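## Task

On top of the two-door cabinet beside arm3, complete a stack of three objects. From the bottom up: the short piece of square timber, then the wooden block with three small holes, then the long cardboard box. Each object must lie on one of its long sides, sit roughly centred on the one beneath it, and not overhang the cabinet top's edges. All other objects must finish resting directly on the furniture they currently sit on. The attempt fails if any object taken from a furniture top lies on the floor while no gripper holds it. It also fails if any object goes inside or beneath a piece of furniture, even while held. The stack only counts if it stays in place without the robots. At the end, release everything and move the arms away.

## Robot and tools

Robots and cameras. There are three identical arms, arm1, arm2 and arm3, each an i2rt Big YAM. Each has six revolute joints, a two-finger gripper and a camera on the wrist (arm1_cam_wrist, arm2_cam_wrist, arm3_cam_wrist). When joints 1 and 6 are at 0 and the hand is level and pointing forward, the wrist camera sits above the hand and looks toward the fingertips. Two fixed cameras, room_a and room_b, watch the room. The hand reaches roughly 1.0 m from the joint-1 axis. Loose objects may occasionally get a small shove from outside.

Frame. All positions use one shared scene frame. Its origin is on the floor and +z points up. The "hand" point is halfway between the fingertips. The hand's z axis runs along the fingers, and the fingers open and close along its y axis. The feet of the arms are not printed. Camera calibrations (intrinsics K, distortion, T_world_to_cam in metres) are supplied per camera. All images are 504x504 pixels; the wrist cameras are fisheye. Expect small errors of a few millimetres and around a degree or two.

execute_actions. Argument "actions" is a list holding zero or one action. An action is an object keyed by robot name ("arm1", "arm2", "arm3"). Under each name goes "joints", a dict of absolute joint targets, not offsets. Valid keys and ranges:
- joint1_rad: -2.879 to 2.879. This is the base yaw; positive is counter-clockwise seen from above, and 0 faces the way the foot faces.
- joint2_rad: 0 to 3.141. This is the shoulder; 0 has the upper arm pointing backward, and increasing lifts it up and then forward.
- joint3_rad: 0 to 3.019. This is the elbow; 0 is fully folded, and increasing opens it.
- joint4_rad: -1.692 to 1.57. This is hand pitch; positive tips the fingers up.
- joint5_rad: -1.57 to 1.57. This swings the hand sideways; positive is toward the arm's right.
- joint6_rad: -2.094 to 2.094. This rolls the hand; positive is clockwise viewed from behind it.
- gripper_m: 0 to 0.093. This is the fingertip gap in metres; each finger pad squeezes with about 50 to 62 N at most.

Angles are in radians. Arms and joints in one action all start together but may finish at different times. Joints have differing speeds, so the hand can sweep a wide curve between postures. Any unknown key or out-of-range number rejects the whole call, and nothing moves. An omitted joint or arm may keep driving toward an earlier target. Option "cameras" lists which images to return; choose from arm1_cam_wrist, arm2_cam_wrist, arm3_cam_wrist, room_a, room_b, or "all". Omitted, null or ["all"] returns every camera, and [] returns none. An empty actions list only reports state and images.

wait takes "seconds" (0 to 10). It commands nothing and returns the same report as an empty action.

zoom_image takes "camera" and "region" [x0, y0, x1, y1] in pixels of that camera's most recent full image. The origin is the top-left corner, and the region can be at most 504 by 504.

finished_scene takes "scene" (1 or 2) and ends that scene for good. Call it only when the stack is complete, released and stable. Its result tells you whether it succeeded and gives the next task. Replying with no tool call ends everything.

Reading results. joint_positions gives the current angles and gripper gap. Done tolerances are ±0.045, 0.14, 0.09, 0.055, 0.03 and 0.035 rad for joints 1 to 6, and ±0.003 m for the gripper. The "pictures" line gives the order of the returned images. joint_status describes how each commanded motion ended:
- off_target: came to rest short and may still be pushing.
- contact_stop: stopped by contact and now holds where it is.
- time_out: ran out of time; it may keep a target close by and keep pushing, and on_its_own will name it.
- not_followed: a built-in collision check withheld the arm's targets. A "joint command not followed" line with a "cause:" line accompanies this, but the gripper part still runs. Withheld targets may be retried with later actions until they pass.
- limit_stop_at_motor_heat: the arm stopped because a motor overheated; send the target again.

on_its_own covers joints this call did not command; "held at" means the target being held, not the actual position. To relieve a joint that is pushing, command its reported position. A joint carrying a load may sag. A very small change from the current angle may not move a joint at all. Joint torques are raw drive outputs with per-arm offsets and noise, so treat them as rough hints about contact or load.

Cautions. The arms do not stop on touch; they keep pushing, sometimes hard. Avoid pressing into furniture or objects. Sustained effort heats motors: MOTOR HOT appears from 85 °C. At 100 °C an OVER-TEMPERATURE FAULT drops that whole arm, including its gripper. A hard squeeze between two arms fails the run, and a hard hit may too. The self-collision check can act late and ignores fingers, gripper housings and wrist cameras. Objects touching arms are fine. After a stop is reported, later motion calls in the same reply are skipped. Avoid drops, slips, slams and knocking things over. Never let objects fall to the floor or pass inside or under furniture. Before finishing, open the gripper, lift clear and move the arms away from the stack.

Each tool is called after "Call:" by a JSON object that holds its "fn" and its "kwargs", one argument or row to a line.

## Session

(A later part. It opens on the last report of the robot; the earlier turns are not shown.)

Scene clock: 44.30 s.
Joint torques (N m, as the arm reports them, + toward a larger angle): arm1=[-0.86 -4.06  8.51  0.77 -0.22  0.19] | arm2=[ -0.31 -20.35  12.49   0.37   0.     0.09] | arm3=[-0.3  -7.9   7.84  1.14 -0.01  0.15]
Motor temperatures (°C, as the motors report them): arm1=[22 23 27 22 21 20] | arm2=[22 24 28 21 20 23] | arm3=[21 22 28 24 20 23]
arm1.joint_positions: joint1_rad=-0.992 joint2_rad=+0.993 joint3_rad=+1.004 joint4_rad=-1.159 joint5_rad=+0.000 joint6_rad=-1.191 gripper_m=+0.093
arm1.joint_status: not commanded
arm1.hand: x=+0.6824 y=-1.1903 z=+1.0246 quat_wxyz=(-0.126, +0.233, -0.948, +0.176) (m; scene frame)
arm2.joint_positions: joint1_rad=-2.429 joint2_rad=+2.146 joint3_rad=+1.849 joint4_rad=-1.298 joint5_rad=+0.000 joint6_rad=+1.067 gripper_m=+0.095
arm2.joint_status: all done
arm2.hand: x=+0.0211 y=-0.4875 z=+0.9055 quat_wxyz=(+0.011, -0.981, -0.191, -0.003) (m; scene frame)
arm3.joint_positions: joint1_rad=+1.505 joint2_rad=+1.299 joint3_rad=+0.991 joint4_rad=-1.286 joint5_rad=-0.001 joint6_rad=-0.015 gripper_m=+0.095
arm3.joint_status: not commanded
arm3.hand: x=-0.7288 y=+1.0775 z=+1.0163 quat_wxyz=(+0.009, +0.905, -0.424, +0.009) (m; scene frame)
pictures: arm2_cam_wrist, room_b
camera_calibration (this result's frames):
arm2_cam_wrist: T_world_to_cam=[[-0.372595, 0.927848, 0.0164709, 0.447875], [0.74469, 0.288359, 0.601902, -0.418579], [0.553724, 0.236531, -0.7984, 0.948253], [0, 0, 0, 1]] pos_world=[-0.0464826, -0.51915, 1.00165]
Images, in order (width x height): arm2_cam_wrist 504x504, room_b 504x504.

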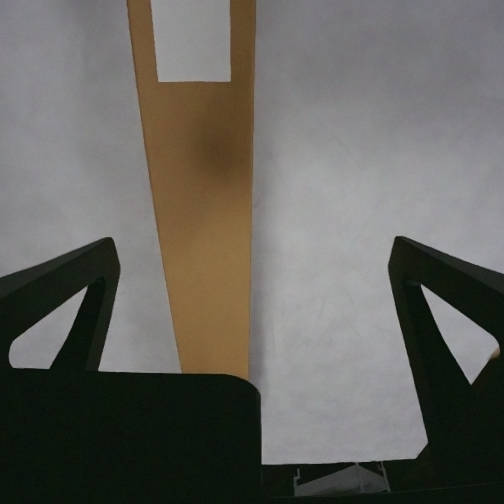

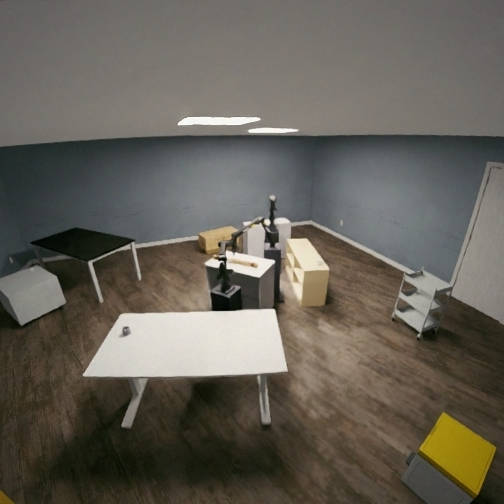

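Call:
{"fn": "execute_actions", "kwargs": {
  "actions": [
    {"arm2":{"joints":{"joint1_rad":-2.49,"joint6_rad":1.02,"joint2_rad":2.24,"joint3_rad":1.97,"joint4_rad":-1.24}}}
  ],
  "cameras": ["arm2_cam_wrist"]
}}

Scene clock: 46.80 s.
Joint torques (N m, as the arm reports them, + toward a larger angle): arm1=[-0.7  -4.28  8.46  0.74 -0.23  0.18] | arm2=[  0.32 -20.11  12.03   0.78   0.    -0.13] | arm3=[-0.35 -7.79  7.83  1.16 -0.01  0.14]
Motor temperatures (°C, as the motors report them): arm1=[22 23 27 22 21 20] | arm2=[22 25 29 21 20 23] | arm3=[21 22 28 24 20 23]
arm1.joint_positions: joint1_rad=-0.992 joint2_rad=+0.993 joint3_rad=+1.004 joint4_rad=-1.159 joint5_rad=+0.000 joint6_rad=-1.191 gripper_m=+0.093
arm1.joint_status: not commanded
arm1.hand: x=+0.6824 y=-1.1903 z=+1.0246 quat_wxyz=(-0.126, +0.233, -0.948, +0.176) (m; scene frame)
arm2.joint_positions: joint1_rad=-2.497 joint2_rad=+2.219 joint3_rad=+1.927 joint4_rad=-1.247 joint5_rad=+0.000 joint6_rad=+1.034 gripper_m=+0.095
arm2.joint_status: all done
arm2.hand: x=-0.0281 y=-0.5142 z=+0.8871 quat_wxyz=(-0.015, -0.985, -0.174, +0.006) (m; scene frame)
arm3.joint_positions: joint1_rad=+1.505 joint2_rad=+1.299 joint3_rad=+0.991 joint4_rad=-1.286 joint5_rad=-0.001 joint6_rad=-0.015 gripper_m=+0.095
arm3.joint_status: not commanded
arm3.hand: x=-0.7288 y=+1.0775 z=+1.0163 quat_wxyz=(+0.009, +0.905, -0.424, +0.009) (m; scene frame)
pictures: arm2_cam_wrist
camera_calibration (this result's frames):
arm2_cam_wrist: T_world_to_cam=[[-0.340603, 0.939667, -0.0318563, 0.504523], [0.759767, 0.295037, 0.579402, -0.339269], [0.553844, 0.173143, -0.814419, 0.948792], [0, 0, 0, 1]] pos_world=[-0.0958751, -0.538263, 0.98536]
Images, in order (width x height): arm2_cam_wrist 504x504.

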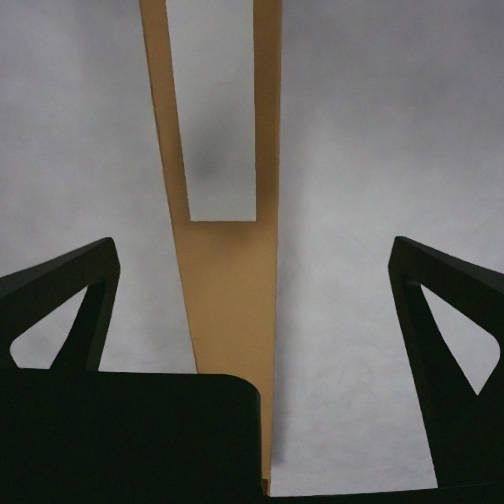

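Call:
{"fn": "execute_actions", "kwargs": {
  "actions": [
    {"arm2":{"joints":{"joint1_rad":-2.47,"joint2_rad":2.335,"joint4_rad":-1.16}}}
  ],
  "cameras": ["arm2_cam_wrist"]
}}

Scene clock: 48.73 s.
Joint torques (N m, as the arm reports them, + toward a larger angle): arm1=[-0.88 -4.19  8.48  0.75 -0.22  0.18] | arm2=[  0.16 -22.09  11.16   0.83   0.    -0.12] | arm3=[-0.2  -7.74  7.8   1.14 -0.01  0.14]
Motor temperatures (°C, as the motors report them): arm1=[22 23 27 22 21 20] | arm2=[22 25 29 21 20 23] | arm3=[21 22 28 24 20 23]
arm1.joint_positions: joint1_rad=-0.992 joint2_rad=+0.993 joint3_rad=+1.004 joint4_rad=-1.159 joint5_rad=+0.000 joint6_rad=-1.191 gripper_m=+0.093
arm1.joint_status: not commanded
arm1.hand: x=+0.6824 y=-1.1903 z=+1.0246 quat_wxyz=(-0.126, +0.233, -0.948, +0.176) (m; scene frame)
arm2.joint_positions: joint1_rad=-2.476 joint2_rad=+2.332 joint3_rad=+1.933 joint4_rad=-1.169 joint5_rad=+0.000 joint6_rad=+1.034 gripper_m=+0.095
arm2.joint_status: all done
arm2.hand: x=-0.0152 y=-0.5232 z=+0.8151 quat_wxyz=(-0.001, -0.983, -0.185, +0.001) (m; scene frame)
arm3.joint_positions: joint1_rad=+1.505 joint2_rad=+1.299 joint3_rad=+0.991 joint4_rad=-1.286 joint5_rad=-0.001 joint6_rad=-0.015 gripper_m=+0.095
arm3.joint_status: not commanded
arm3.hand: x=-0.7288 y=+1.0775 z=+1.0163 quat_wxyz=(+0.009, +0.905, -0.424, +0.009) (m; scene frame)
pictures: arm2_cam_wrist
camera_calibration (this result's frames):
arm2_cam_wrist: T_world_to_cam=[[-0.36051, 0.932732, -0.00657209, 0.490561], [0.750473, 0.294235, 0.59179, -0.315373], [0.553916, 0.208414, -0.806065, 0.896196], [0, 0, 0, 1]] pos_world=[-0.0828854, -0.551548, 0.912251]
Images, in order (width x height): arm2_cam_wrist 504x504.

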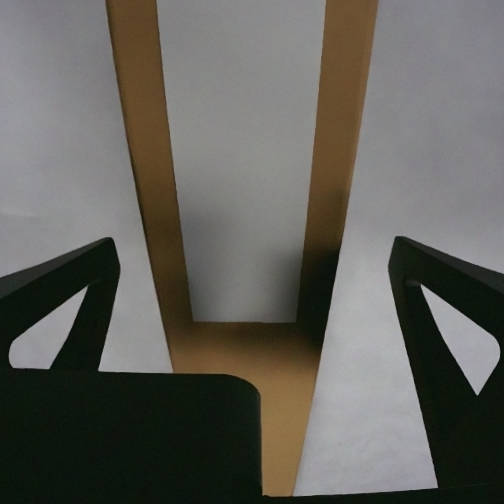

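Call:
{"fn": "execute_actions", "kwargs": {
  "actions": [
    {"arm2":{"joints":{"gripper_m":0}}}
  ],
  "cameras": []
}}

Call:
{"fn": "execute_actions", "kwargs": {
  "actions": [
    {"arm2":{"joints":{"joint2_rad":2.15,"joint4_rad":-1.33}}}
  ],
  "cameras": []
}}

Call:
{"fn": "execute_actions", "kwargs": {
  "actions": [
    {"arm2":{"joints":{"joint1_rad":0.79,"joint6_rad":-0.92}}}
  ],
  "cameras": []
}}

Call:
{"fn": "execute_actions", "kwargs": {
  "actions": [
    {"arm2":{"joints":{"joint2_rad":2.4,"joint4_rad":-1.1}}}
  ],
  "cameras": ["arm2_cam_wrist","room_a","room_b"]
}}

Scene clock: 53.30 s.
Joint torques (N m, as the arm reports them, + toward a larger angle): arm1=[-0.93 -4.14  8.5   0.79 -0.23  0.19] | arm2=[  0.1  -22.23  11.15   0.82  -0.01  -0.11] | arm3=[-0.35 -7.93  7.82  1.16 -0.01  0.15]
Motor temperatures (°C, as the motors report them): arm1=[22 23 27 22 21 20] | arm2=[22 26 29 21 20 23] | arm3=[21 22 29 24 20 23]
arm1.joint_positions: joint1_rad=-0.992 joint2_rad=+0.993 joint3_rad=+1.004 joint4_rad=-1.159 joint5_rad=+0.000 joint6_rad=-1.191 gripper_m=+0.093
arm1.joint_status: not commanded
arm1.hand: x=+0.6824 y=-1.1903 z=+1.0246 quat_wxyz=(-0.126, +0.233, -0.948, +0.176) (m; scene frame)
arm2.joint_positions: joint1_rad=-2.476 joint2_rad=+2.332 joint3_rad=+1.933 joint4_rad=-1.169 joint5_rad=+0.000 joint6_rad=+1.032 gripper_m=+0.050
arm2.joint_status: gripper_m off_target (ended at +0.050, target +0.000)
arm2.hand: x=-0.0152 y=-0.5233 z=+0.8151 quat_wxyz=(-0.002, -0.983, -0.186, +0.001) (m; scene frame)
arm3.joint_positions: joint1_rad=+1.505 joint2_rad=+1.299 joint3_rad=+0.991 joint4_rad=-1.286 joint5_rad=-0.001 joint6_rad=-0.015 gripper_m=+0.095
arm3.joint_status: not commanded
arm3.hand: x=-0.7288 y=+1.0775 z=+1.0163 quat_wxyz=(+0.009, +0.905, -0.424, +0.009) (m; scene frame)
pictures: none
No camera images: the call's "cameras" was empty. Leave "cameras" out to get every camera's image.

Scene clock: 54.40 s.
Joint torques (N m, as the arm reports them, + toward a larger angle): arm1=[-0.83 -4.28  8.51  0.75 -0.23  0.19] | arm2=[  0.14 -19.76  11.34   0.25  -0.01  -0.11] | arm3=[-0.3  -7.82  7.81  1.16 -0.01  0.14]
Motor temperatures (°C, as the motors report them): arm1=[22 23 27 22 21 20] | arm2=[22 26 30 21 20 23] | arm3=[21 22 29 24 20 23]
arm1.joint_positions: joint1_rad=-0.992 joint2_rad=+0.993 joint3_rad=+1.004 joint4_rad=-1.159 joint5_rad=+0.000 joint6_rad=-1.191 gripper_m=+0.093
arm1.joint_status: not commanded
arm1.hand: x=+0.6824 y=-1.1903 z=+1.0246 quat_wxyz=(-0.126, +0.233, -0.948, +0.176) (m; scene frame)
arm2.joint_positions: joint1_rad=-2.476 joint2_rad=+2.137 joint3_rad=+1.938 joint4_rad=-1.322 joint5_rad=+0.001 joint6_rad=+1.031 gripper_m=+0.050
arm2.joint_status: all done
arm2.hand: x=-0.0127 y=-0.5077 z=+0.9441 quat_wxyz=(-0.024, -0.982, -0.186, +0.009) (m; scene frame)
arm3.joint_positions: joint1_rad=+1.505 joint2_rad=+1.299 joint3_rad=+0.991 joint4_rad=-1.286 joint5_rad=-0.001 joint6_rad=-0.015 gripper_m=+0.095
arm3.joint_status: not commanded
arm3.hand: x=-0.7288 y=+1.0775 z=+1.0163 quat_wxyz=(+0.009, +0.905, -0.424, +0.009) (m; scene frame)
pictures: none
No camera images: the call's "cameras" was empty. Leave "cameras" out to get every camera's image.

Scene clock: 57.33 s.
Joint torques (N m, as the arm reports them, + toward a larger angle): arm1=[-0.87 -4.16  8.49  0.76 -0.22  0.19] | arm2=[ -0.78 -19.99  11.37   0.27  -0.07  -0.12] | arm3=[-0.31 -7.86  7.82  1.15 -0.01  0.14]
Motor temperatures (°C, as the motors report them): arm1=[22 23 27 22 21 20] | arm2=[22 26 30 21 20 23] | arm3=[21 22 29 24 20 23]
arm1.joint_positions: joint1_rad=-0.992 joint2_rad=+0.993 joint3_rad=+1.004 joint4_rad=-1.159 joint5_rad=+0.000 joint6_rad=-1.191 gripper_m=+0.093
arm1.joint_status: not commanded
arm1.hand: x=+0.6824 y=-1.1903 z=+1.0246 quat_wxyz=(-0.126, +0.233, -0.948, +0.176) (m; scene frame)
arm2.joint_positions: joint1_rad=+0.794 joint2_rad=+2.137 joint3_rad=+1.938 joint4_rad=-1.322 joint5_rad=-0.002 joint6_rad=-0.907 gripper_m=+0.050
arm2.joint_status: all done
arm2.hand: x=+0.1233 y=+0.8205 z=+0.9431 quat_wxyz=(-0.023, +0.939, -0.343, -0.008) (m; scene frame)
arm3.joint_positions: joint1_rad=+1.505 joint2_rad=+1.299 joint3_rad=+0.991 joint4_rad=-1.286 joint5_rad=-0.001 joint6_rad=-0.015 gripper_m=+0.095
arm3.joint_status: not commanded
arm3.hand: x=-0.7288 y=+1.0775 z=+1.0163 quat_wxyz=(+0.009, +0.905, -0.424, +0.009) (m; scene frame)
pictures: none
No camera images: the call's "cameras" was empty. Leave "cameras" out to get every camera's image.

Scene clock: 58.50 s.
Joint torques (N m, as the arm reports them, + toward a larger angle): arm1=[-0.88 -4.09  8.47  0.74 -0.23  0.17] | arm2=[ -0.59 -24.84   9.81   0.78  -0.07  -0.12] | arm3=[-0.29 -7.95  7.83  1.17 -0.02  0.14]
Motor temperatures (°C, as the motors report them): arm1=[22 23 27 22 21 20] | arm2=[22 27 30 21 20 23] | arm3=[21 22 29 24 20 23]
arm1.joint_positions: joint1_rad=-0.992 joint2_rad=+0.993 joint3_rad=+1.004 joint4_rad=-1.159 joint5_rad=+0.000 joint6_rad=-1.191 gripper_m=+0.093
arm1.joint_status: not commanded
arm1.hand: x=+0.6824 y=-1.1903 z=+1.0246 quat_wxyz=(-0.126, +0.233, -0.948, +0.176) (m; scene frame)
arm2.joint_positions: joint1_rad=+0.794 joint2_rad=+2.427 joint3_rad=+1.944 joint4_rad=-1.109 joint5_rad=-0.002 joint6_rad=-0.907 gripper_m=+0.050
arm2.joint_status: all done
arm2.hand: x=+0.1240 y=+0.8370 z=+0.7546 quat_wxyz=(+0.011, +0.939, -0.344, +0.002) (m; scene frame)
arm3.joint_positions: joint1_rad=+1.505 joint2_rad=+1.299 joint3_rad=+0.991 joint4_rad=-1.286 joint5_rad=-0.001 joint6_rad=-0.015 gripper_m=+0.095
arm3.joint_status: not commanded
arm3.hand: x=-0.7288 y=+1.0775 z=+1.0163 quat_wxyz=(+0.009, +0.905, -0.424, +0.009) (m; scene frame)
pictures: arm2_cam_wrist, room_a, room_b
camera_calibration (this result's frames):
arm2_cam_wrist: T_world_to_cam=[[0.647384, 0.761842, -0.0221444, -0.698585], [0.616743, -0.506571, 0.602506, -0.105497], [0.447797, -0.40371, -0.797807, 1.00616], [0, 0, 0, 1]] pos_world=[0.0667608, 0.884968, 0.850817]
Images, in order (width x height): arm2_cam_wrist 504x504, room_a 504x504, room_b 504x504.

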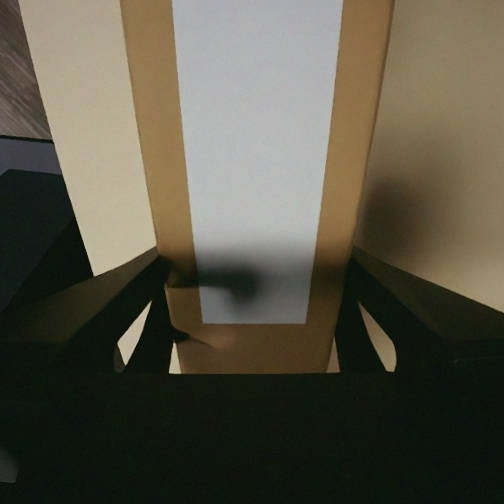

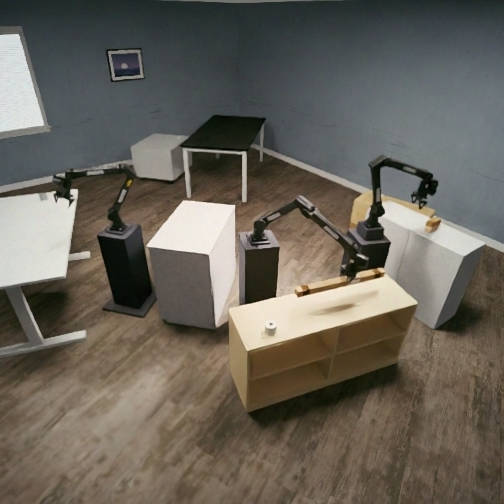

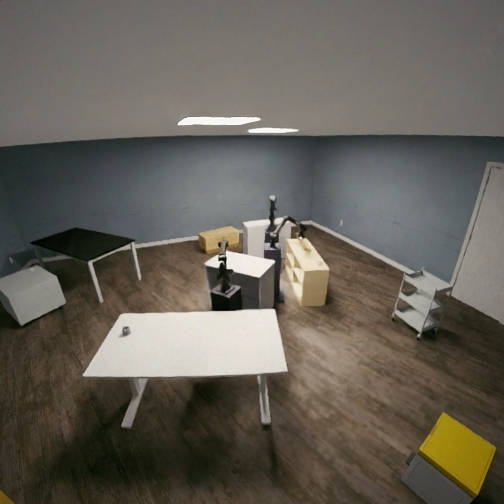

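Call:
{"fn": "execute_actions", "kwargs": {
  "actions": [
    {"arm2":{"joints":{"joint2_rad":2.5,"joint4_rad":-1.0}}}
  ],
  "cameras": ["arm2_cam_wrist","room_a"]
}}

Scene clock: 60.20 s.
Joint torques (N m, as the arm reports them, + toward a larger angle): arm1=[-0.77 -4.15  8.48  0.74 -0.23  0.18] | arm2=[ -0.52 -21.84   9.69   0.84  -0.06  -0.12] | arm3=[-0.31 -7.96  7.82  1.14 -0.02  0.14]
Motor temperatures (°C, as the motors report them): arm1=[22 23 27 22 21 20] | arm2=[22 27 30 21 20 23] | arm3=[21 22 29 24 20 23]
arm1.joint_positions: joint1_rad=-0.992 joint2_rad=+0.993 joint3_rad=+1.004 joint4_rad=-1.159 joint5_rad=+0.000 joint6_rad=-1.191 gripper_m=+0.093
arm1.joint_status: not commanded
arm1.hand: x=+0.6824 y=-1.1903 z=+1.0246 quat_wxyz=(-0.126, +0.233, -0.948, +0.176) (m; scene frame)
arm2.joint_positions: joint1_rad=+0.794 joint2_rad=+2.486 joint3_rad=+1.944 joint4_rad=-1.010 joint5_rad=-0.002 joint6_rad=-0.907 gripper_m=+0.050
arm2.joint_status: all done
arm2.hand: x=+0.1243 y=+0.8469 z=+0.7153 quat_wxyz=(-0.009, +0.939, -0.344, -0.004) (m; scene frame)
arm3.joint_positions: joint1_rad=+1.505 joint2_rad=+1.299 joint3_rad=+0.991 joint4_rad=-1.286 joint5_rad=-0.001 joint6_rad=-0.015 gripper_m=+0.095
arm3.joint_status: not commanded
arm3.hand: x=-0.7288 y=+1.0775 z=+1.0163 quat_wxyz=(+0.009, +0.905, -0.424, +0.009) (m; scene frame)
pictures: arm2_cam_wrist, room_a
camera_calibration (this result's frames):
arm2_cam_wrist: T_world_to_cam=[[0.647391, 0.762097, 0.00963587, -0.730181], [0.615842, -0.530514, 0.582489, -0.0423162], [0.449026, -0.371164, -0.812781, 0.9616], [0, 0, 0, 1]] pos_world=[0.066989, 0.890931, 0.813255]
Images, in order (width x height): arm2_cam_wrist 504x504, room_a 504x504.

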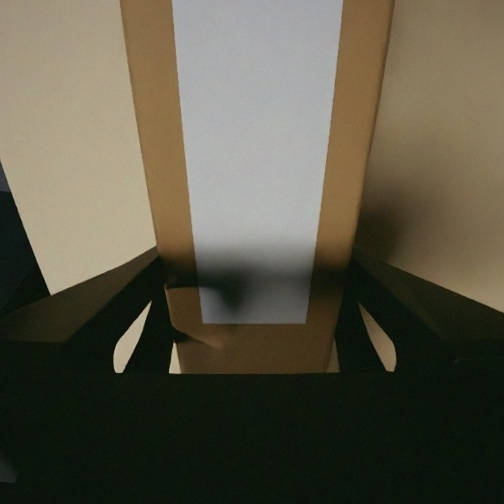

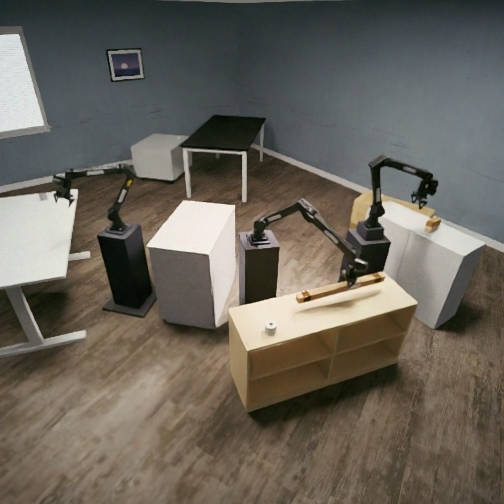

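Call:
{"fn": "execute_actions", "kwargs": {
  "actions": [
    {"arm2":{"joints":{"joint2_rad":2.56,"joint4_rad":-0.97}}}
  ],
  "cameras": ["room_a"]
}}

Call:
{"fn": "zoom_image", "kwargs": {
  "camera": "room_a",
  "region": [270, 200, 430, 360]
}}

Scene clock: 61.90 s.
Joint torques (N m, as the arm reports them, + toward a larger angle): arm1=[-0.97 -4.16  8.45  0.78 -0.24  0.18] | arm2=[ -0.49 -21.92   9.31   0.76  -0.07  -0.12] | arm3=[-0.33 -7.77  7.83  1.18 -0.02  0.15]
Motor temperatures (°C, as the motors report them): arm1=[22 23 27 22 21 20] | arm2=[22 27 30 21 20 23] | arm3=[21 22 29 24 20 23]
arm1.joint_positions: joint1_rad=-0.992 joint2_rad=+0.993 joint3_rad=+1.004 joint4_rad=-1.159 joint5_rad=+0.000 joint6_rad=-1.191 gripper_m=+0.093
arm1.joint_status: not commanded
arm1.hand: x=+0.6824 y=-1.1903 z=+1.0246 quat_wxyz=(-0.126, +0.233, -0.948, +0.176) (m; scene frame)
arm2.joint_positions: joint1_rad=+0.794 joint2_rad=+2.546 joint3_rad=+1.944 joint4_rad=-0.979 joint5_rad=-0.002 joint6_rad=-0.907 gripper_m=+0.050
arm2.joint_status: all done
arm2.hand: x=+0.1240 y=+0.8372 z=+0.6750 quat_wxyz=(+0.005, +0.939, -0.344, +0.001) (m; scene frame)
arm3.joint_positions: joint1_rad=+1.505 joint2_rad=+1.299 joint3_rad=+0.991 joint4_rad=-1.286 joint5_rad=-0.001 joint6_rad=-0.015 gripper_m=+0.095
arm3.joint_status: not commanded
arm3.hand: x=-0.7288 y=+1.0775 z=+1.0163 quat_wxyz=(+0.009, +0.905, -0.424, +0.009) (m; scene frame)
pictures: room_a
Images, in order (width x height): room_a 504x504.

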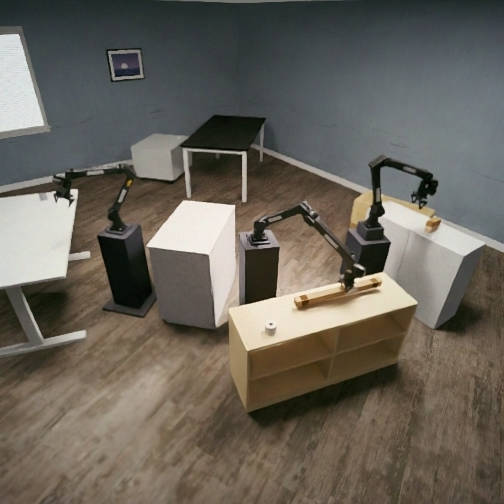

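Region (270, 200, 430, 360) of room_a's 504x504 image, scaled by 3.150, with more detail than that image has.

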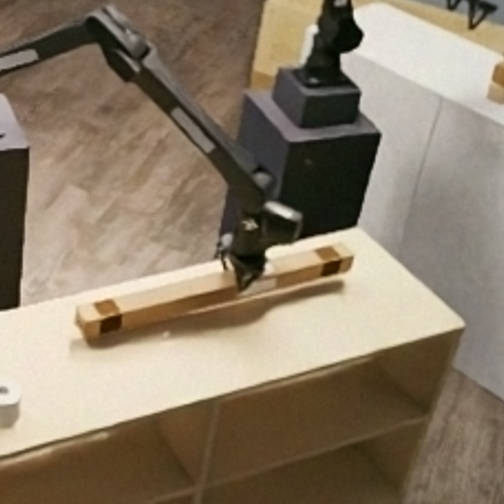

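Call:
{"fn": "execute_actions", "kwargs": {
  "actions": [
    {"arm2":{"joints":{"joint2_rad":2.585}}}
  ],
  "cameras": []
}}

Call:
{"fn": "execute_actions", "kwargs": {
  "actions": [
    {"arm2":{"joints":{"gripper_m":0.093}}}
  ],
  "cameras": []
}}

Call:
{"fn": "execute_actions", "kwargs": {
  "actions": [
    {"arm2":{"joints":{"joint2_rad":2.1}}}
  ],
  "cameras": []
}}

Call:
{"fn": "execute_actions", "kwargs": {
  "actions": [
    {"arm2":{"joints":{"joint1_rad":-1.5,"joint2_rad":1.1,"joint3_rad":1.0}},"arm3":{"joints":{"joint1_rad":-0.76,"joint6_rad":0.7}}}
  ],
  "cameras": []
}}

Call:
{"fn": "execute_actions", "kwargs": {
  "actions": [
    {"arm3":{"joints":{"joint2_rad":2.36,"joint3_rad":1.91,"joint4_rad":-1.09}}}
  ],
  "cameras": ["arm3_cam_wrist","room_a"]
}}

Call:
{"fn": "zoom_image", "kwargs": {
  "camera": "room_a",
  "region": [270, 200, 430, 360]
}}

Scene clock: 65.83 s.
Joint torques (N m, as the arm reports them, + toward a larger angle): arm1=[-0.82 -4.18  8.51  0.77 -0.22  0.19] | arm2=[ -0.51 -20.61   9.19   0.76  -0.06  -0.12] | arm3=[-0.25 -7.9   7.81  1.14 -0.01  0.15]
Motor temperatures (°C, as the motors report them): arm1=[22 22 28 22 21 20] | arm2=[22 27 29 21 20 23] | arm3=[21 22 29 24 20 23]
arm1.joint_positions: joint1_rad=-0.992 joint2_rad=+0.993 joint3_rad=+1.004 joint4_rad=-1.159 joint5_rad=+0.000 joint6_rad=-1.191 gripper_m=+0.093
arm1.joint_status: not commanded
arm1.hand: x=+0.6824 y=-1.1903 z=+1.0246 quat_wxyz=(-0.126, +0.233, -0.948, +0.176) (m; scene frame)
arm2.joint_positions: joint1_rad=+0.794 joint2_rad=+2.558 joint3_rad=+1.944 joint4_rad=-0.979 joint5_rad=-0.002 joint6_rad=-0.907 gripper_m=+0.050
arm2.joint_status: all done
arm2.hand: x=+0.1238 y=+0.8337 z=+0.6674 quat_wxyz=(+0.011, +0.939, -0.344, +0.002) (m; scene frame)
arm3.joint_positions: joint1_rad=+1.505 joint2_rad=+1.299 joint3_rad=+0.991 joint4_rad=-1.286 joint5_rad=-0.001 joint6_rad=-0.015 gripper_m=+0.095
arm3.joint_status: not commanded
arm3.hand: x=-0.7288 y=+1.0775 z=+1.0163 quat_wxyz=(+0.009, +0.905, -0.424, +0.009) (m; scene frame)
pictures: none
No camera images: the call's "cameras" was empty. Leave "cameras" out to get every camera's image.

Scene clock: 66.53 s.
Joint torques (N m, as the arm reports them, + toward a larger angle): arm1=[-0.8  -4.18  8.46  0.77 -0.23  0.18] | arm2=[ -0.52 -21.05   9.22   0.77  -0.06  -0.12] | arm3=[-0.46 -7.77  7.81  1.12 -0.02  0.15]
Motor temperatures (°C, as the motors report them): arm1=[22 22 28 22 21 20] | arm2=[22 27 29 21 20 23] | arm3=[21 22 29 24 20 23]
arm1.joint_positions: joint1_rad=-0.992 joint2_rad=+0.993 joint3_rad=+1.004 joint4_rad=-1.159 joint5_rad=+0.000 joint6_rad=-1.191 gripper_m=+0.093
arm1.joint_status: not commanded
arm1.hand: x=+0.6824 y=-1.1903 z=+1.0246 quat_wxyz=(-0.126, +0.233, -0.948, +0.176) (m; scene frame)
arm2.joint_positions: joint1_rad=+0.794 joint2_rad=+2.558 joint3_rad=+1.944 joint4_rad=-0.979 joint5_rad=-0.002 joint6_rad=-0.907 gripper_m=+0.093
arm2.joint_status: all done
arm2.hand: x=+0.1238 y=+0.8337 z=+0.6674 quat_wxyz=(+0.011, +0.939, -0.344, +0.002) (m; scene frame)
arm3.joint_positions: joint1_rad=+1.505 joint2_rad=+1.299 joint3_rad=+0.991 joint4_rad=-1.286 joint5_rad=-0.001 joint6_rad=-0.015 gripper_m=+0.095
arm3.joint_status: not commanded
arm3.hand: x=-0.7288 y=+1.0775 z=+1.0163 quat_wxyz=(+0.009, +0.905, -0.424, +0.009) (m; scene frame)
pictures: none
No camera images: the call's "cameras" was empty. Leave "cameras" out to get every camera's image.

Scene clock: 68.37 s.
Joint torques (N m, as the arm reports them, + toward a larger angle): arm1=[-0.89 -4.17  8.48  0.76 -0.23  0.18] | arm2=[ -0.54 -20.53  10.2    1.3   -0.05  -0.09] | arm3=[-0.29 -7.74  7.81  1.17 -0.01  0.15]
Motor temperatures (°C, as the motors report them): arm1=[22 22 28 22 21 20] | arm2=[22 28 29 21 20 23] | arm3=[21 22 29 24 20 23]
arm1.joint_positions: joint1_rad=-0.992 joint2_rad=+0.993 joint3_rad=+1.004 joint4_rad=-1.159 joint5_rad=+0.000 joint6_rad=-1.191 gripper_m=+0.093
arm1.joint_status: not commanded
arm1.hand: x=+0.6824 y=-1.1903 z=+1.0246 quat_wxyz=(-0.126, +0.233, -0.948, +0.176) (m; scene frame)
arm2.joint_positions: joint1_rad=+0.794 joint2_rad=+2.087 joint3_rad=+1.964 joint4_rad=-0.973 joint5_rad=-0.002 joint6_rad=-0.907 gripper_m=+0.093
arm2.joint_status: all done
arm2.hand: x=+0.1267 y=+0.9109 z=+1.0113 quat_wxyz=(-0.223, +0.913, -0.334, -0.073) (m; scene frame)
arm3.joint_positions: joint1_rad=+1.505 joint2_rad=+1.299 joint3_rad=+0.991 joint4_rad=-1.286 joint5_rad=-0.001 joint6_rad=-0.015 gripper_m=+0.095
arm3.joint_status: not commanded
arm3.hand: x=-0.7288 y=+1.0775 z=+1.0163 quat_wxyz=(+0.009, +0.905, -0.424, +0.009) (m; scene frame)
pictures: none
No camera images: the call's "cameras" was empty. Leave "cameras" out to get every camera's image.

Scene clock: 70.50 s.
Joint torques (N m, as the arm reports them, + toward a larger angle): arm1=[-0.83 -4.21  8.5   0.73 -0.23  0.18] | arm2=[-0.26 -9.04  9.85  1.1  -0.2  -0.08] | arm3=[ 0.36 -7.95  7.81  0.89  0.05  0.13]
Motor temperatures (°C, as the motors report them): arm1=[22 22 28 22 21 20] | arm2=[22 27 29 21 20 23] | arm3=[21 22 29 24 20 23]
arm1.joint_positions: joint1_rad=-0.992 joint2_rad=+0.993 joint3_rad=+1.004 joint4_rad=-1.159 joint5_rad=+0.000 joint6_rad=-1.191 gripper_m=+0.093
arm1.joint_status: not commanded
arm1.hand: x=+0.6824 y=-1.1903 z=+1.0246 quat_wxyz=(-0.126, +0.233, -0.948, +0.176) (m; scene frame)
arm2.joint_positions: joint1_rad=-1.499 joint2_rad=+1.118 joint3_rad=+0.999 joint4_rad=-0.967 joint5_rad=+0.002 joint6_rad=-0.908 gripper_m=+0.093
arm2.joint_status: all done
arm2.hand: x=+0.3956 y=-0.1314 z=+1.0890 quat_wxyz=(-0.161, +0.072, -0.968, +0.179) (m; scene frame)
arm3.joint_positions: joint1_rad=-0.761 joint2_rad=+1.299 joint3_rad=+0.991 joint4_rad=-1.279 joint5_rad=+0.000 joint6_rad=+0.685 gripper_m=+0.095
arm3.joint_status: all done
arm3.hand: x=-0.1677 y=+0.8035 z=+1.0147 quat_wxyz=(+0.009, -0.344, -0.939, +0.006) (m; scene frame)
pictures: none
No camera images: the call's "cameras" was empty. Leave "cameras" out to get every camera's image.

Scene clock: 72.30 s.
Joint torques (N m, as the arm reports them, + toward a larger angle): arm1=[-0.89 -4.26  8.46  0.74 -0.23  0.18] | arm2=[-0.37 -9.03  9.86  1.09 -0.2  -0.08] | arm3=[ -0.01 -24.37   9.91   0.74   0.03   0.13]
Motor temperatures (°C, as the motors report them): arm1=[22 22 28 22 21 20] | arm2=[22 27 29 21 20 23] | arm3=[21 22 30 24 20 23]
arm1.joint_positions: joint1_rad=-0.992 joint2_rad=+0.993 joint3_rad=+1.004 joint4_rad=-1.159 joint5_rad=+0.000 joint6_rad=-1.191 gripper_m=+0.093
arm1.joint_status: not commanded
arm1.hand: x=+0.6824 y=-1.1903 z=+1.0246 quat_wxyz=(-0.126, +0.233, -0.948, +0.176) (m; scene frame)
arm2.joint_positions: joint1_rad=-1.499 joint2_rad=+1.118 joint3_rad=+0.999 joint4_rad=-0.967 joint5_rad=+0.002 joint6_rad=-0.908 gripper_m=+0.093
arm2.joint_status: not commanded
arm2.hand: x=+0.3956 y=-0.1314 z=+1.0890 quat_wxyz=(-0.161, +0.072, -0.968, +0.179) (m; scene frame)
arm3.joint_positions: joint1_rad=-0.761 joint2_rad=+2.383 joint3_rad=+1.859 joint4_rad=-1.096 joint5_rad=+0.000 joint6_rad=+0.686 gripper_m=+0.095
arm3.joint_status: all done
arm3.hand: x=+0.1473 y=+0.7969 z=+0.7660 quat_wxyz=(+0.025, -0.344, -0.939, +0.011) (m; scene frame)
pictures: arm3_cam_wrist, room_a
camera_calibration (this result's frames):
arm3_cam_wrist: T_world_to_cam=[[-0.65324, -0.755968, 0.0423006, 0.667189], [-0.573967, 0.530859, 0.623498, -0.807861], [-0.493801, 0.383015, -0.780679, 0.491548], [0, 0, 0, 1]] pos_world=[0.214876, 0.744964, 0.859219]
Images, in order (width x height): arm3_cam_wrist 504x504, room_a 504x504.

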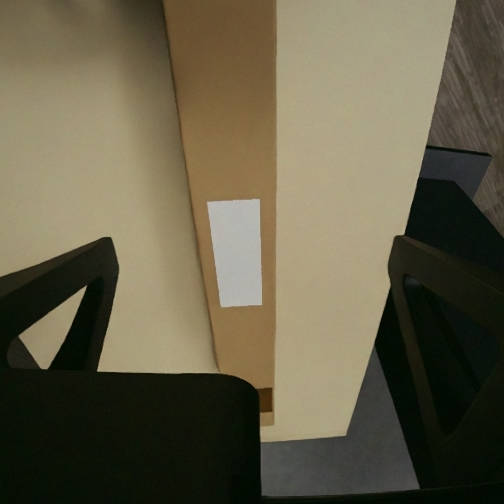

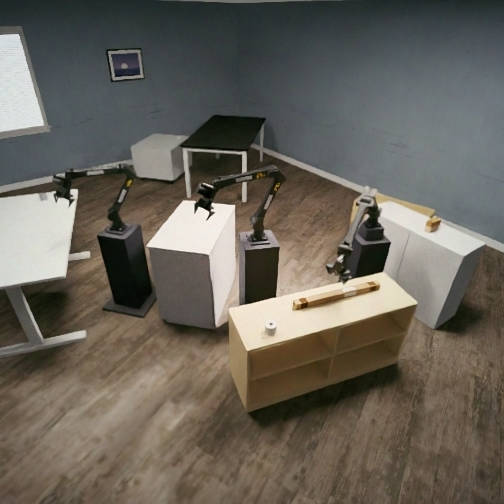

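Region (270, 200, 430, 360) of room_a's 504x504 image, scaled by 3.150, with more detail than that image has.

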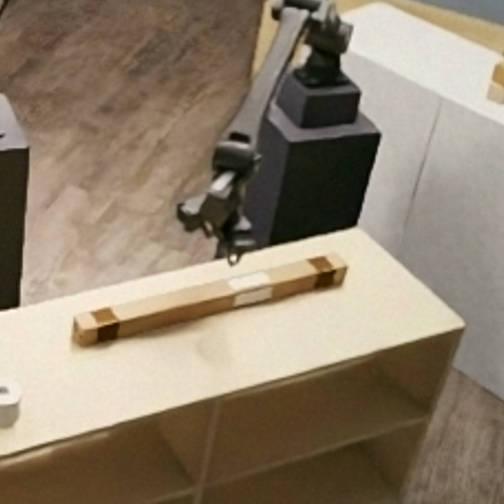

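Call:
{"fn": "execute_actions", "kwargs": {
  "actions": [
    {"arm3":{"joints":{"joint2_rad":2.52,"joint3_rad":1.94,"joint4_rad":-0.93}}}
  ],
  "cameras": ["arm3_cam_wrist"]
}}

Scene clock: 75.23 s.
Joint torques (N m, as the arm reports them, + toward a larger angle): arm1=[-0.79 -4.12  8.47  0.73 -0.23  0.18] | arm2=[-0.4  -8.99  9.86  1.09 -0.2  -0.09] | arm3=[ -0.05 -24.31   8.29   1.12   0.04   0.15]
Motor temperatures (°C, as the motors report them): arm1=[22 22 28 22 21 20] | arm2=[22 27 29 21 20 23] | arm3=[21 23 30 24 20 23]
arm1.joint_positions: joint1_rad=-0.992 joint2_rad=+0.993 joint3_rad=+1.004 joint4_rad=-1.159 joint5_rad=+0.000 joint6_rad=-1.191 gripper_m=+0.093
arm1.joint_status: not commanded
arm1.hand: x=+0.6824 y=-1.1903 z=+1.0246 quat_wxyz=(-0.126, +0.233, -0.948, +0.176) (m; scene frame)
arm2.joint_positions: joint1_rad=-1.499 joint2_rad=+1.118 joint3_rad=+0.999 joint4_rad=-0.967 joint5_rad=+0.002 joint6_rad=-0.908 gripper_m=+0.093
arm2.joint_status: not commanded
arm2.hand: x=+0.3956 y=-0.1314 z=+1.0890 quat_wxyz=(-0.161, +0.072, -0.968, +0.179) (m; scene frame)
arm3.joint_positions: joint1_rad=-0.761 joint2_rad=+2.535 joint3_rad=+1.908 joint4_rad=-0.944 joint5_rad=+0.000 joint6_rad=+0.686 gripper_m=+0.095
arm3.joint_status: all done
arm3.hand: x=+0.1657 y=+0.7962 z=+0.6815 quat_wxyz=(+0.002, -0.344, -0.939, +0.003) (m; scene frame)
pictures: arm3_cam_wrist
camera_calibration (this result's frames):
arm3_cam_wrist: T_world_to_cam=[[-0.65436, -0.756103, 0.010999, 0.703838], [-0.603828, 0.531221, 0.594303, -0.719705], [-0.455198, 0.382247, -0.804166, 0.445169], [0, 0, 0, 1]] pos_world=[0.228625, 0.744332, 0.777971]
Images, in order (width x height): arm3_cam_wrist 504x504.

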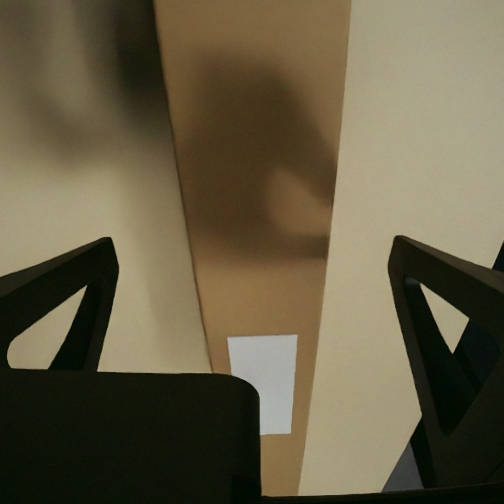

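Call:
{"fn": "execute_actions", "kwargs": {
  "actions": [
    {"arm3":{"joints":{"joint2_rad":2.56}}}
  ],
  "cameras": []
}}

Call:
{"fn": "execute_actions", "kwargs": {
  "actions": [
    {"arm3":{"joints":{"gripper_m":0}}}
  ],
  "cameras": []
}}

Call:
{"fn": "execute_actions", "kwargs": {
  "actions": [
    {"arm3":{"joints":{"joint2_rad":1.84,"joint3_rad":1.76,"joint4_rad":-1.47,"joint6_rad":1.27}}}
  ],
  "cameras": []
}}

Call:
{"fn": "execute_actions", "kwargs": {
  "actions": [
    {"arm3":{"joints":{"joint1_rad":1.56}}}
  ],
  "cameras": ["arm3_cam_wrist","room_a"]
}}

Call:
{"fn": "zoom_image", "kwargs": {
  "camera": "room_a",
  "region": [350, 140, 504, 294]
}}

Scene clock: 78.03 s.
Joint torques (N m, as the arm reports them, + toward a larger angle): arm1=[-0.75 -4.    8.46  0.74 -0.23  0.19] | arm2=[-0.38 -8.98  9.85  1.09 -0.2  -0.08] | arm3=[ -0.02 -21.32   8.21   1.06   0.04   0.14]
Motor temperatures (°C, as the motors report them): arm1=[22 22 28 22 21 20] | arm2=[22 26 29 21 20 23] | arm3=[21 23 30 24 20 23]
arm1.joint_positions: joint1_rad=-0.992 joint2_rad=+0.993 joint3_rad=+1.004 joint4_rad=-1.159 joint5_rad=+0.000 joint6_rad=-1.191 gripper_m=+0.093
arm1.joint_status: not commanded
arm1.hand: x=+0.6824 y=-1.1903 z=+1.0246 quat_wxyz=(-0.126, +0.233, -0.948, +0.176) (m; scene frame)
arm2.joint_positions: joint1_rad=-1.499 joint2_rad=+1.118 joint3_rad=+0.999 joint4_rad=-0.967 joint5_rad=+0.002 joint6_rad=-0.908 gripper_m=+0.093
arm2.joint_status: not commanded
arm2.hand: x=+0.3956 y=-0.1314 z=+1.0890 quat_wxyz=(-0.161, +0.072, -0.968, +0.179) (m; scene frame)
arm3.joint_positions: joint1_rad=-0.761 joint2_rad=+2.541 joint3_rad=+1.908 joint4_rad=-0.944 joint5_rad=+0.000 joint6_rad=+0.686 gripper_m=+0.095
arm3.joint_status: all done
arm3.hand: x=+0.1637 y=+0.7962 z=+0.6775 quat_wxyz=(+0.005, -0.344, -0.939, +0.004) (m; scene frame)
pictures: none
No camera images: the call's "cameras" was empty. Leave "cameras" out to get every camera's image.

Scene clock: 78.77 s.
Joint torques (N m, as the arm reports them, + toward a larger angle): arm1=[-0.79 -4.26  8.47  0.72 -0.23  0.19] | arm2=[-0.37 -9.02  9.86  1.09 -0.21 -0.08] | arm3=[  0.   -21.15   8.23   1.08   0.04   0.13]
Motor temperatures (°C, as the motors report them): arm1=[22 22 28 22 21 20] | arm2=[22 26 29 21 20 23] | arm3=[21 23 30 24 20 23]
arm1.joint_positions: joint1_rad=-0.992 joint2_rad=+0.993 joint3_rad=+1.004 joint4_rad=-1.159 joint5_rad=+0.000 joint6_rad=-1.191 gripper_m=+0.093
arm1.joint_status: not commanded
arm1.hand: x=+0.6824 y=-1.1903 z=+1.0246 quat_wxyz=(-0.126, +0.233, -0.948, +0.176) (m; scene frame)
arm2.joint_positions: joint1_rad=-1.499 joint2_rad=+1.118 joint3_rad=+0.999 joint4_rad=-0.967 joint5_rad=+0.002 joint6_rad=-0.908 gripper_m=+0.093
arm2.joint_status: not commanded
arm2.hand: x=+0.3956 y=-0.1314 z=+1.0890 quat_wxyz=(-0.161, +0.072, -0.968, +0.179) (m; scene frame)
arm3.joint_positions: joint1_rad=-0.761 joint2_rad=+2.541 joint3_rad=+1.908 joint4_rad=-0.944 joint5_rad=+0.000 joint6_rad=+0.686 gripper_m=+0.001
arm3.joint_status: all done
arm3.hand: x=+0.1637 y=+0.7962 z=+0.6775 quat_wxyz=(+0.005, -0.344, -0.939, +0.004) (m; scene frame)
pictures: none
No camera images: the call's "cameras" was empty. Leave "cameras" out to get every camera's image.

Scene clock: 80.53 s.
Joint torques (N m, as the arm reports them, + toward a larger angle): arm1=[-0.9  -4.14  8.51  0.77 -0.23  0.18] | arm2=[-0.39 -9.01  9.87  1.09 -0.2  -0.08] | arm3=[  0.03 -17.31   8.34   0.07   0.06   0.14]
Motor temperatures (°C, as the motors report them): arm1=[22 22 28 22 21 20] | arm2=[22 26 29 21 20 23] | arm3=[21 24 30 24 20 23]
arm1.joint_positions: joint1_rad=-0.992 joint2_rad=+0.993 joint3_rad=+1.004 joint4_rad=-1.159 joint5_rad=+0.000 joint6_rad=-1.191 gripper_m=+0.093
arm1.joint_status: not commanded
arm1.hand: x=+0.6824 y=-1.1903 z=+1.0246 quat_wxyz=(-0.126, +0.233, -0.948, +0.176) (m; scene frame)
arm2.joint_positions: joint1_rad=-1.499 joint2_rad=+1.118 joint3_rad=+0.999 joint4_rad=-0.967 joint5_rad=+0.002 joint6_rad=-0.908 gripper_m=+0.093
arm2.joint_status: not commanded
arm2.hand: x=+0.3956 y=-0.1314 z=+1.0890 quat_wxyz=(-0.161, +0.072, -0.968, +0.179) (m; scene frame)
arm3.joint_positions: joint1_rad=-0.761 joint2_rad=+1.840 joint3_rad=+1.747 joint4_rad=-1.458 joint5_rad=+0.000 joint6_rad=+1.255 gripper_m=+0.001
arm3.joint_status: all done
arm3.hand: x=+0.0603 y=+0.7998 z=+1.0579 quat_wxyz=(-0.008, -0.594, -0.805, -0.003) (m; scene frame)
pictures: none
No camera images: the call's "cameras" was empty. Leave "cameras" out to get every camera's image.

Scene clock: 82.93 s.
Joint torques (N m, as the arm reports them, + toward a larger angle): arm1=[-0.87 -4.17  8.49  0.76 -0.23  0.18] | arm2=[-0.35 -8.97  9.86  1.08 -0.21 -0.08] | arm3=[ -0.5  -17.19   8.39   0.08   0.08   0.14]
Motor temperatures (°C, as the motors report them): arm1=[22 22 28 22 21 20] | arm2=[22 26 29 21 20 23] | arm3=[21 24 30 24 20 23]
arm1.joint_positions: joint1_rad=-0.992 joint2_rad=+0.993 joint3_rad=+1.004 joint4_rad=-1.159 joint5_rad=+0.000 joint6_rad=-1.191 gripper_m=+0.093
arm1.joint_status: not commanded
arm1.hand: x=+0.6824 y=-1.1903 z=+1.0246 quat_wxyz=(-0.126, +0.233, -0.948, +0.176) (m; scene frame)
arm2.joint_positions: joint1_rad=-1.499 joint2_rad=+1.118 joint3_rad=+0.999 joint4_rad=-0.967 joint5_rad=+0.002 joint6_rad=-0.908 gripper_m=+0.093
arm2.joint_status: not commanded
arm2.hand: x=+0.3956 y=-0.1314 z=+1.0890 quat_wxyz=(-0.161, +0.072, -0.968, +0.179) (m; scene frame)
arm3.joint_positions: joint1_rad=+1.567 joint2_rad=+1.841 joint3_rad=+1.747 joint4_rad=-1.458 joint5_rad=-0.001 joint6_rad=+1.256 gripper_m=+0.001
arm3.joint_status: all done
arm3.hand: x=-0.8996 y=+1.2335 z=+1.0603 quat_wxyz=(+0.006, +0.504, -0.864, -0.009) (m; scene frame)
pictures: arm3_cam_wrist, room_a
camera_calibration (this result's frames):
arm3_cam_wrist: T_world_to_cam=[[0.864665, -0.502041, -0.0175687, 1.41665], [-0.394832, -0.70081, 0.594115, -0.112477], [-0.310583, -0.506774, -0.804188, 1.32451], [0, 0, 0, 1]] pos_world=[-0.857965, 1.30362, 1.15687]
Images, in order (width x height): arm3_cam_wrist 504x504, room_a 504x504.

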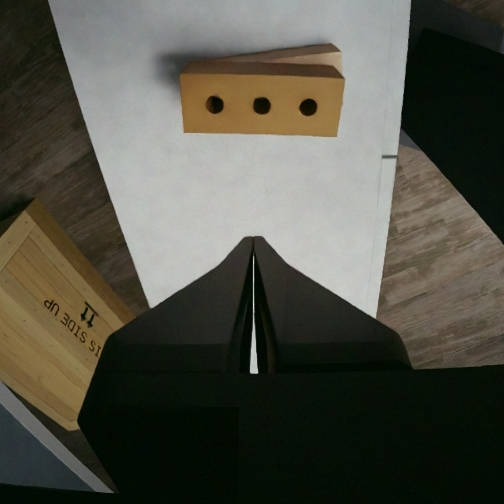

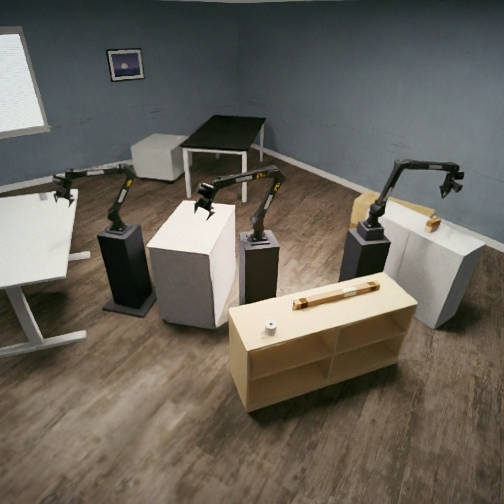

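Region (350, 140, 504, 294) of room_a's 504x504 image, scaled by 3.273, with more detail than that image has.

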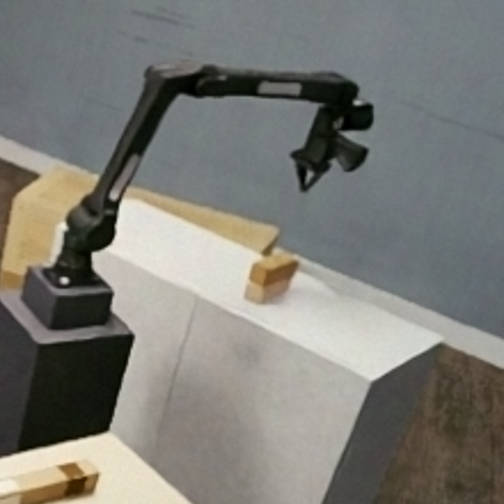

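Call:
{"fn": "execute_actions", "kwargs": {
  "actions": [
    {"arm3":{"joints":{"joint2_rad":1.92,"joint3_rad":1.64,"joint4_rad":-1.28,"gripper_m":0.093}}}
  ],
  "cameras": ["arm3_cam_wrist","room_a"]
}}

Call:
{"fn": "zoom_image", "kwargs": {
  "camera": "room_a",
  "region": [350, 140, 504, 294]
}}

Scene clock: 85.27 s.
Joint torques (N m, as the arm reports them, + toward a larger angle): arm1=[-0.82 -4.2   8.49  0.78 -0.23  0.18] | arm2=[-0.4  -9.    9.86  1.09 -0.21 -0.08] | arm3=[ -0.43 -18.87   7.86   1.03   0.06   0.14]
Motor temperatures (°C, as the motors report them): arm1=[22 22 28 22 21 20] | arm2=[22 26 29 21 20 23] | arm3=[21 24 30 24 20 23]
arm1.joint_positions: joint1_rad=-0.992 joint2_rad=+0.993 joint3_rad=+1.004 joint4_rad=-1.159 joint5_rad=+0.000 joint6_rad=-1.191 gripper_m=+0.093
arm1.joint_status: not commanded
arm1.hand: x=+0.6824 y=-1.1903 z=+1.0246 quat_wxyz=(-0.126, +0.233, -0.948, +0.176) (m; scene frame)
arm2.joint_positions: joint1_rad=-1.499 joint2_rad=+1.118 joint3_rad=+0.999 joint4_rad=-0.967 joint5_rad=+0.002 joint6_rad=-0.908 gripper_m=+0.093
arm2.joint_status: not commanded
arm2.hand: x=+0.3956 y=-0.1314 z=+1.0890 quat_wxyz=(-0.161, +0.072, -0.968, +0.179) (m; scene frame)
arm3.joint_positions: joint1_rad=+1.567 joint2_rad=+1.936 joint3_rad=+1.630 joint4_rad=-1.295 joint5_rad=-0.001 joint6_rad=+1.256 gripper_m=+0.093
arm3.joint_status: all done
arm3.hand: x=-0.9027 y=+1.2359 z=+0.9638 quat_wxyz=(+0.001, +0.503, -0.864, +0.015) (m; scene frame)
pictures: arm3_cam_wrist, room_a
camera_calibration (this result's frames):
arm3_cam_wrist: T_world_to_cam=[[0.864447, -0.501844, 0.0297418, 1.37285], [-0.41493, -0.67883, 0.605824, -0.111249], [-0.283839, -0.536043, -0.795043, 1.29862], [0, 0, 0, 1]] pos_world=[-0.864321, 1.30956, 1.05902]
Images, in order (width x height): arm3_cam_wrist 504x504, room_a 504x504.

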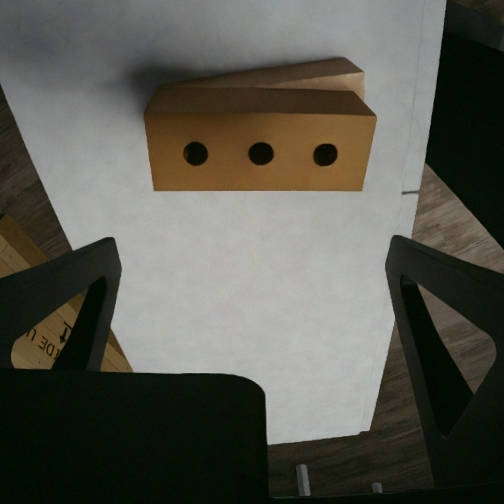

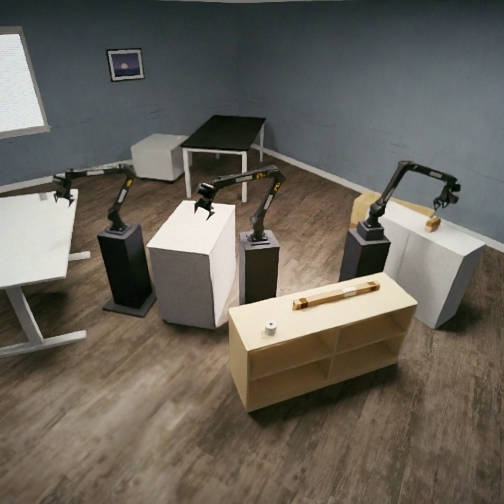

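Region (350, 140, 504, 294) of room_a's 504x504 image, scaled by 3.273, with more detail than that image has.

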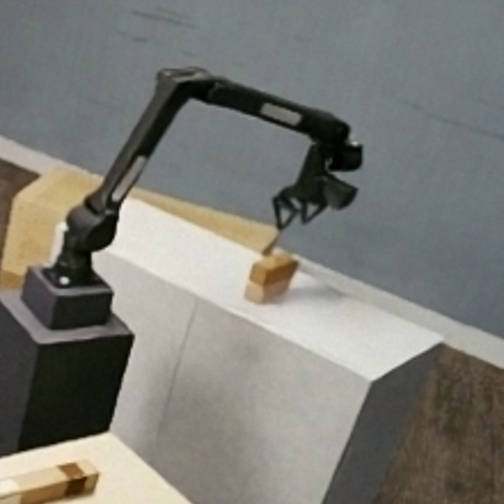

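Call:
{"fn": "execute_actions", "kwargs": {
  "actions": [
    {"arm3":{"joints":{"joint1_rad":-0.76,"joint6_rad":0.69}}}
  ],
  "cameras": []
}}

Call:
{"fn": "execute_actions", "kwargs": {
  "actions": [
    {"arm3":{"joints":{"joint2_rad":2.56,"joint3_rad":1.95,"joint4_rad":-0.9}}}
  ],
  "cameras": ["arm3_cam_wrist","room_a"]
}}

Call:
{"fn": "zoom_image", "kwargs": {
  "camera": "room_a",
  "region": [270, 200, 430, 360]
}}

Scene clock: 89.27 s.
Joint torques (N m, as the arm reports them, + toward a larger angle): arm1=[-0.92 -4.14  8.51  0.75 -0.23  0.19] | arm2=[-0.33 -8.97  9.86  1.09 -0.2  -0.08] | arm3=[  0.78 -19.39   7.81   0.67   0.02  -0.18]
Motor temperatures (°C, as the motors report them): arm1=[22 22 28 22 21 20] | arm2=[22 25 29 21 20 23] | arm3=[21 24 30 24 20 23]
arm1.joint_positions: joint1_rad=-0.992 joint2_rad=+0.993 joint3_rad=+1.004 joint4_rad=-1.159 joint5_rad=+0.000 joint6_rad=-1.191 gripper_m=+0.093
arm1.joint_status: not commanded
arm1.hand: x=+0.6824 y=-1.1903 z=+1.0246 quat_wxyz=(-0.126, +0.233, -0.948, +0.176) (m; scene frame)
arm2.joint_positions: joint1_rad=-1.499 joint2_rad=+1.118 joint3_rad=+0.999 joint4_rad=-0.967 joint5_rad=+0.002 joint6_rad=-0.908 gripper_m=+0.093
arm2.joint_status: not commanded
arm2.hand: x=+0.3956 y=-0.1314 z=+1.0890 quat_wxyz=(-0.161, +0.072, -0.968, +0.179) (m; scene frame)
arm3.joint_positions: joint1_rad=-0.766 joint2_rad=+1.936 joint3_rad=+1.630 joint4_rad=-1.284 joint5_rad=+0.000 joint6_rad=+0.705 gripper_m=+0.093
arm3.joint_status: all done
arm3.hand: x=+0.0664 y=+0.7965 z=+0.9608 quat_wxyz=(+0.010, -0.355, -0.935, +0.006) (m; scene frame)
pictures: none
No camera images: the call's "cameras" was empty. Leave "cameras" out to get every camera's image.

Scene clock: 90.83 s.
Joint torques (N m, as the arm reports them, + toward a larger angle): arm1=[-0.81 -4.17  8.48  0.73 -0.23  0.18] | arm2=[-0.33 -8.95  9.86  1.1  -0.2  -0.08] | arm3=[  0.38 -25.57   7.63   1.03   0.01  -0.16]
Motor temperatures (°C, as the motors report them): arm1=[22 22 28 22 21 20] | arm2=[22 25 29 21 20 23] | arm3=[21 24 30 24 20 23]
arm1.joint_positions: joint1_rad=-0.992 joint2_rad=+0.993 joint3_rad=+1.004 joint4_rad=-1.159 joint5_rad=+0.000 joint6_rad=-1.191 gripper_m=+0.093
arm1.joint_status: not commanded
arm1.hand: x=+0.6824 y=-1.1903 z=+1.0246 quat_wxyz=(-0.126, +0.233, -0.948, +0.176) (m; scene frame)
arm2.joint_positions: joint1_rad=-1.499 joint2_rad=+1.118 joint3_rad=+0.999 joint4_rad=-0.967 joint5_rad=+0.002 joint6_rad=-0.908 gripper_m=+0.093
arm2.joint_status: not commanded
arm2.hand: x=+0.3956 y=-0.1314 z=+1.0890 quat_wxyz=(-0.161, +0.072, -0.968, +0.179) (m; scene frame)
arm3.joint_positions: joint1_rad=-0.766 joint2_rad=+2.597 joint3_rad=+1.924 joint4_rad=-0.914 joint5_rad=+0.000 joint6_rad=+0.704 gripper_m=+0.093
arm3.joint_status: all done
arm3.hand: x=+0.1601 y=+0.7929 z=+0.6454 quat_wxyz=(+0.009, -0.355, -0.935, +0.006) (m; scene frame)
pictures: arm3_cam_wrist, room_a
camera_calibration (this result's frames):
arm3_cam_wrist: T_world_to_cam=[[-0.671292, -0.740879, 0.0215668, 0.681942], [-0.582168, 0.545051, 0.603324, -0.720152], [-0.458745, 0.392451, -0.797205, 0.402799], [0, 0, 0, 1]] pos_world=[0.223315, 0.739677, 0.74089]
Images, in order (width x height): arm3_cam_wrist 504x504, room_a 504x504.

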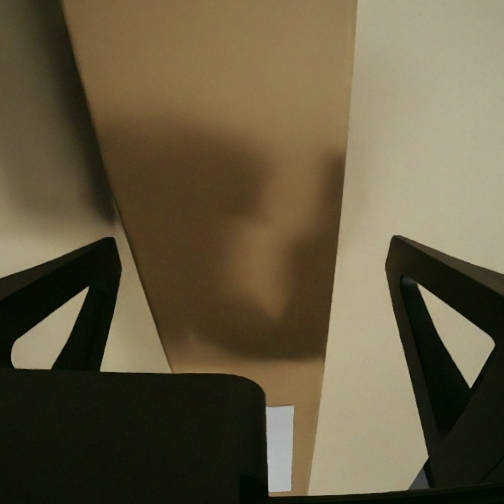

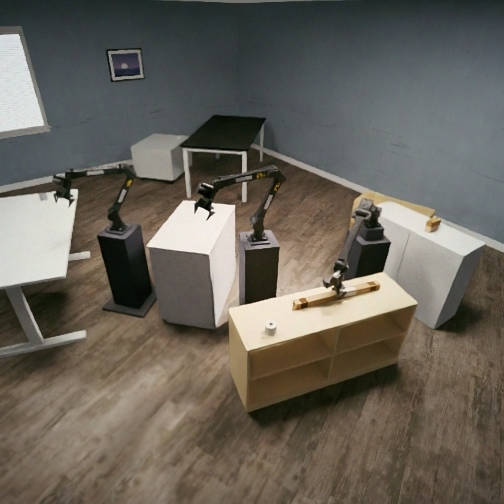

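Region (270, 200, 430, 360) of room_a's 504x504 image, scaled by 3.150, with more detail than that image has.

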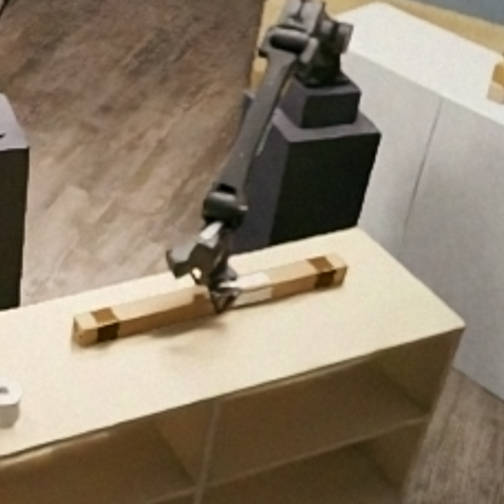

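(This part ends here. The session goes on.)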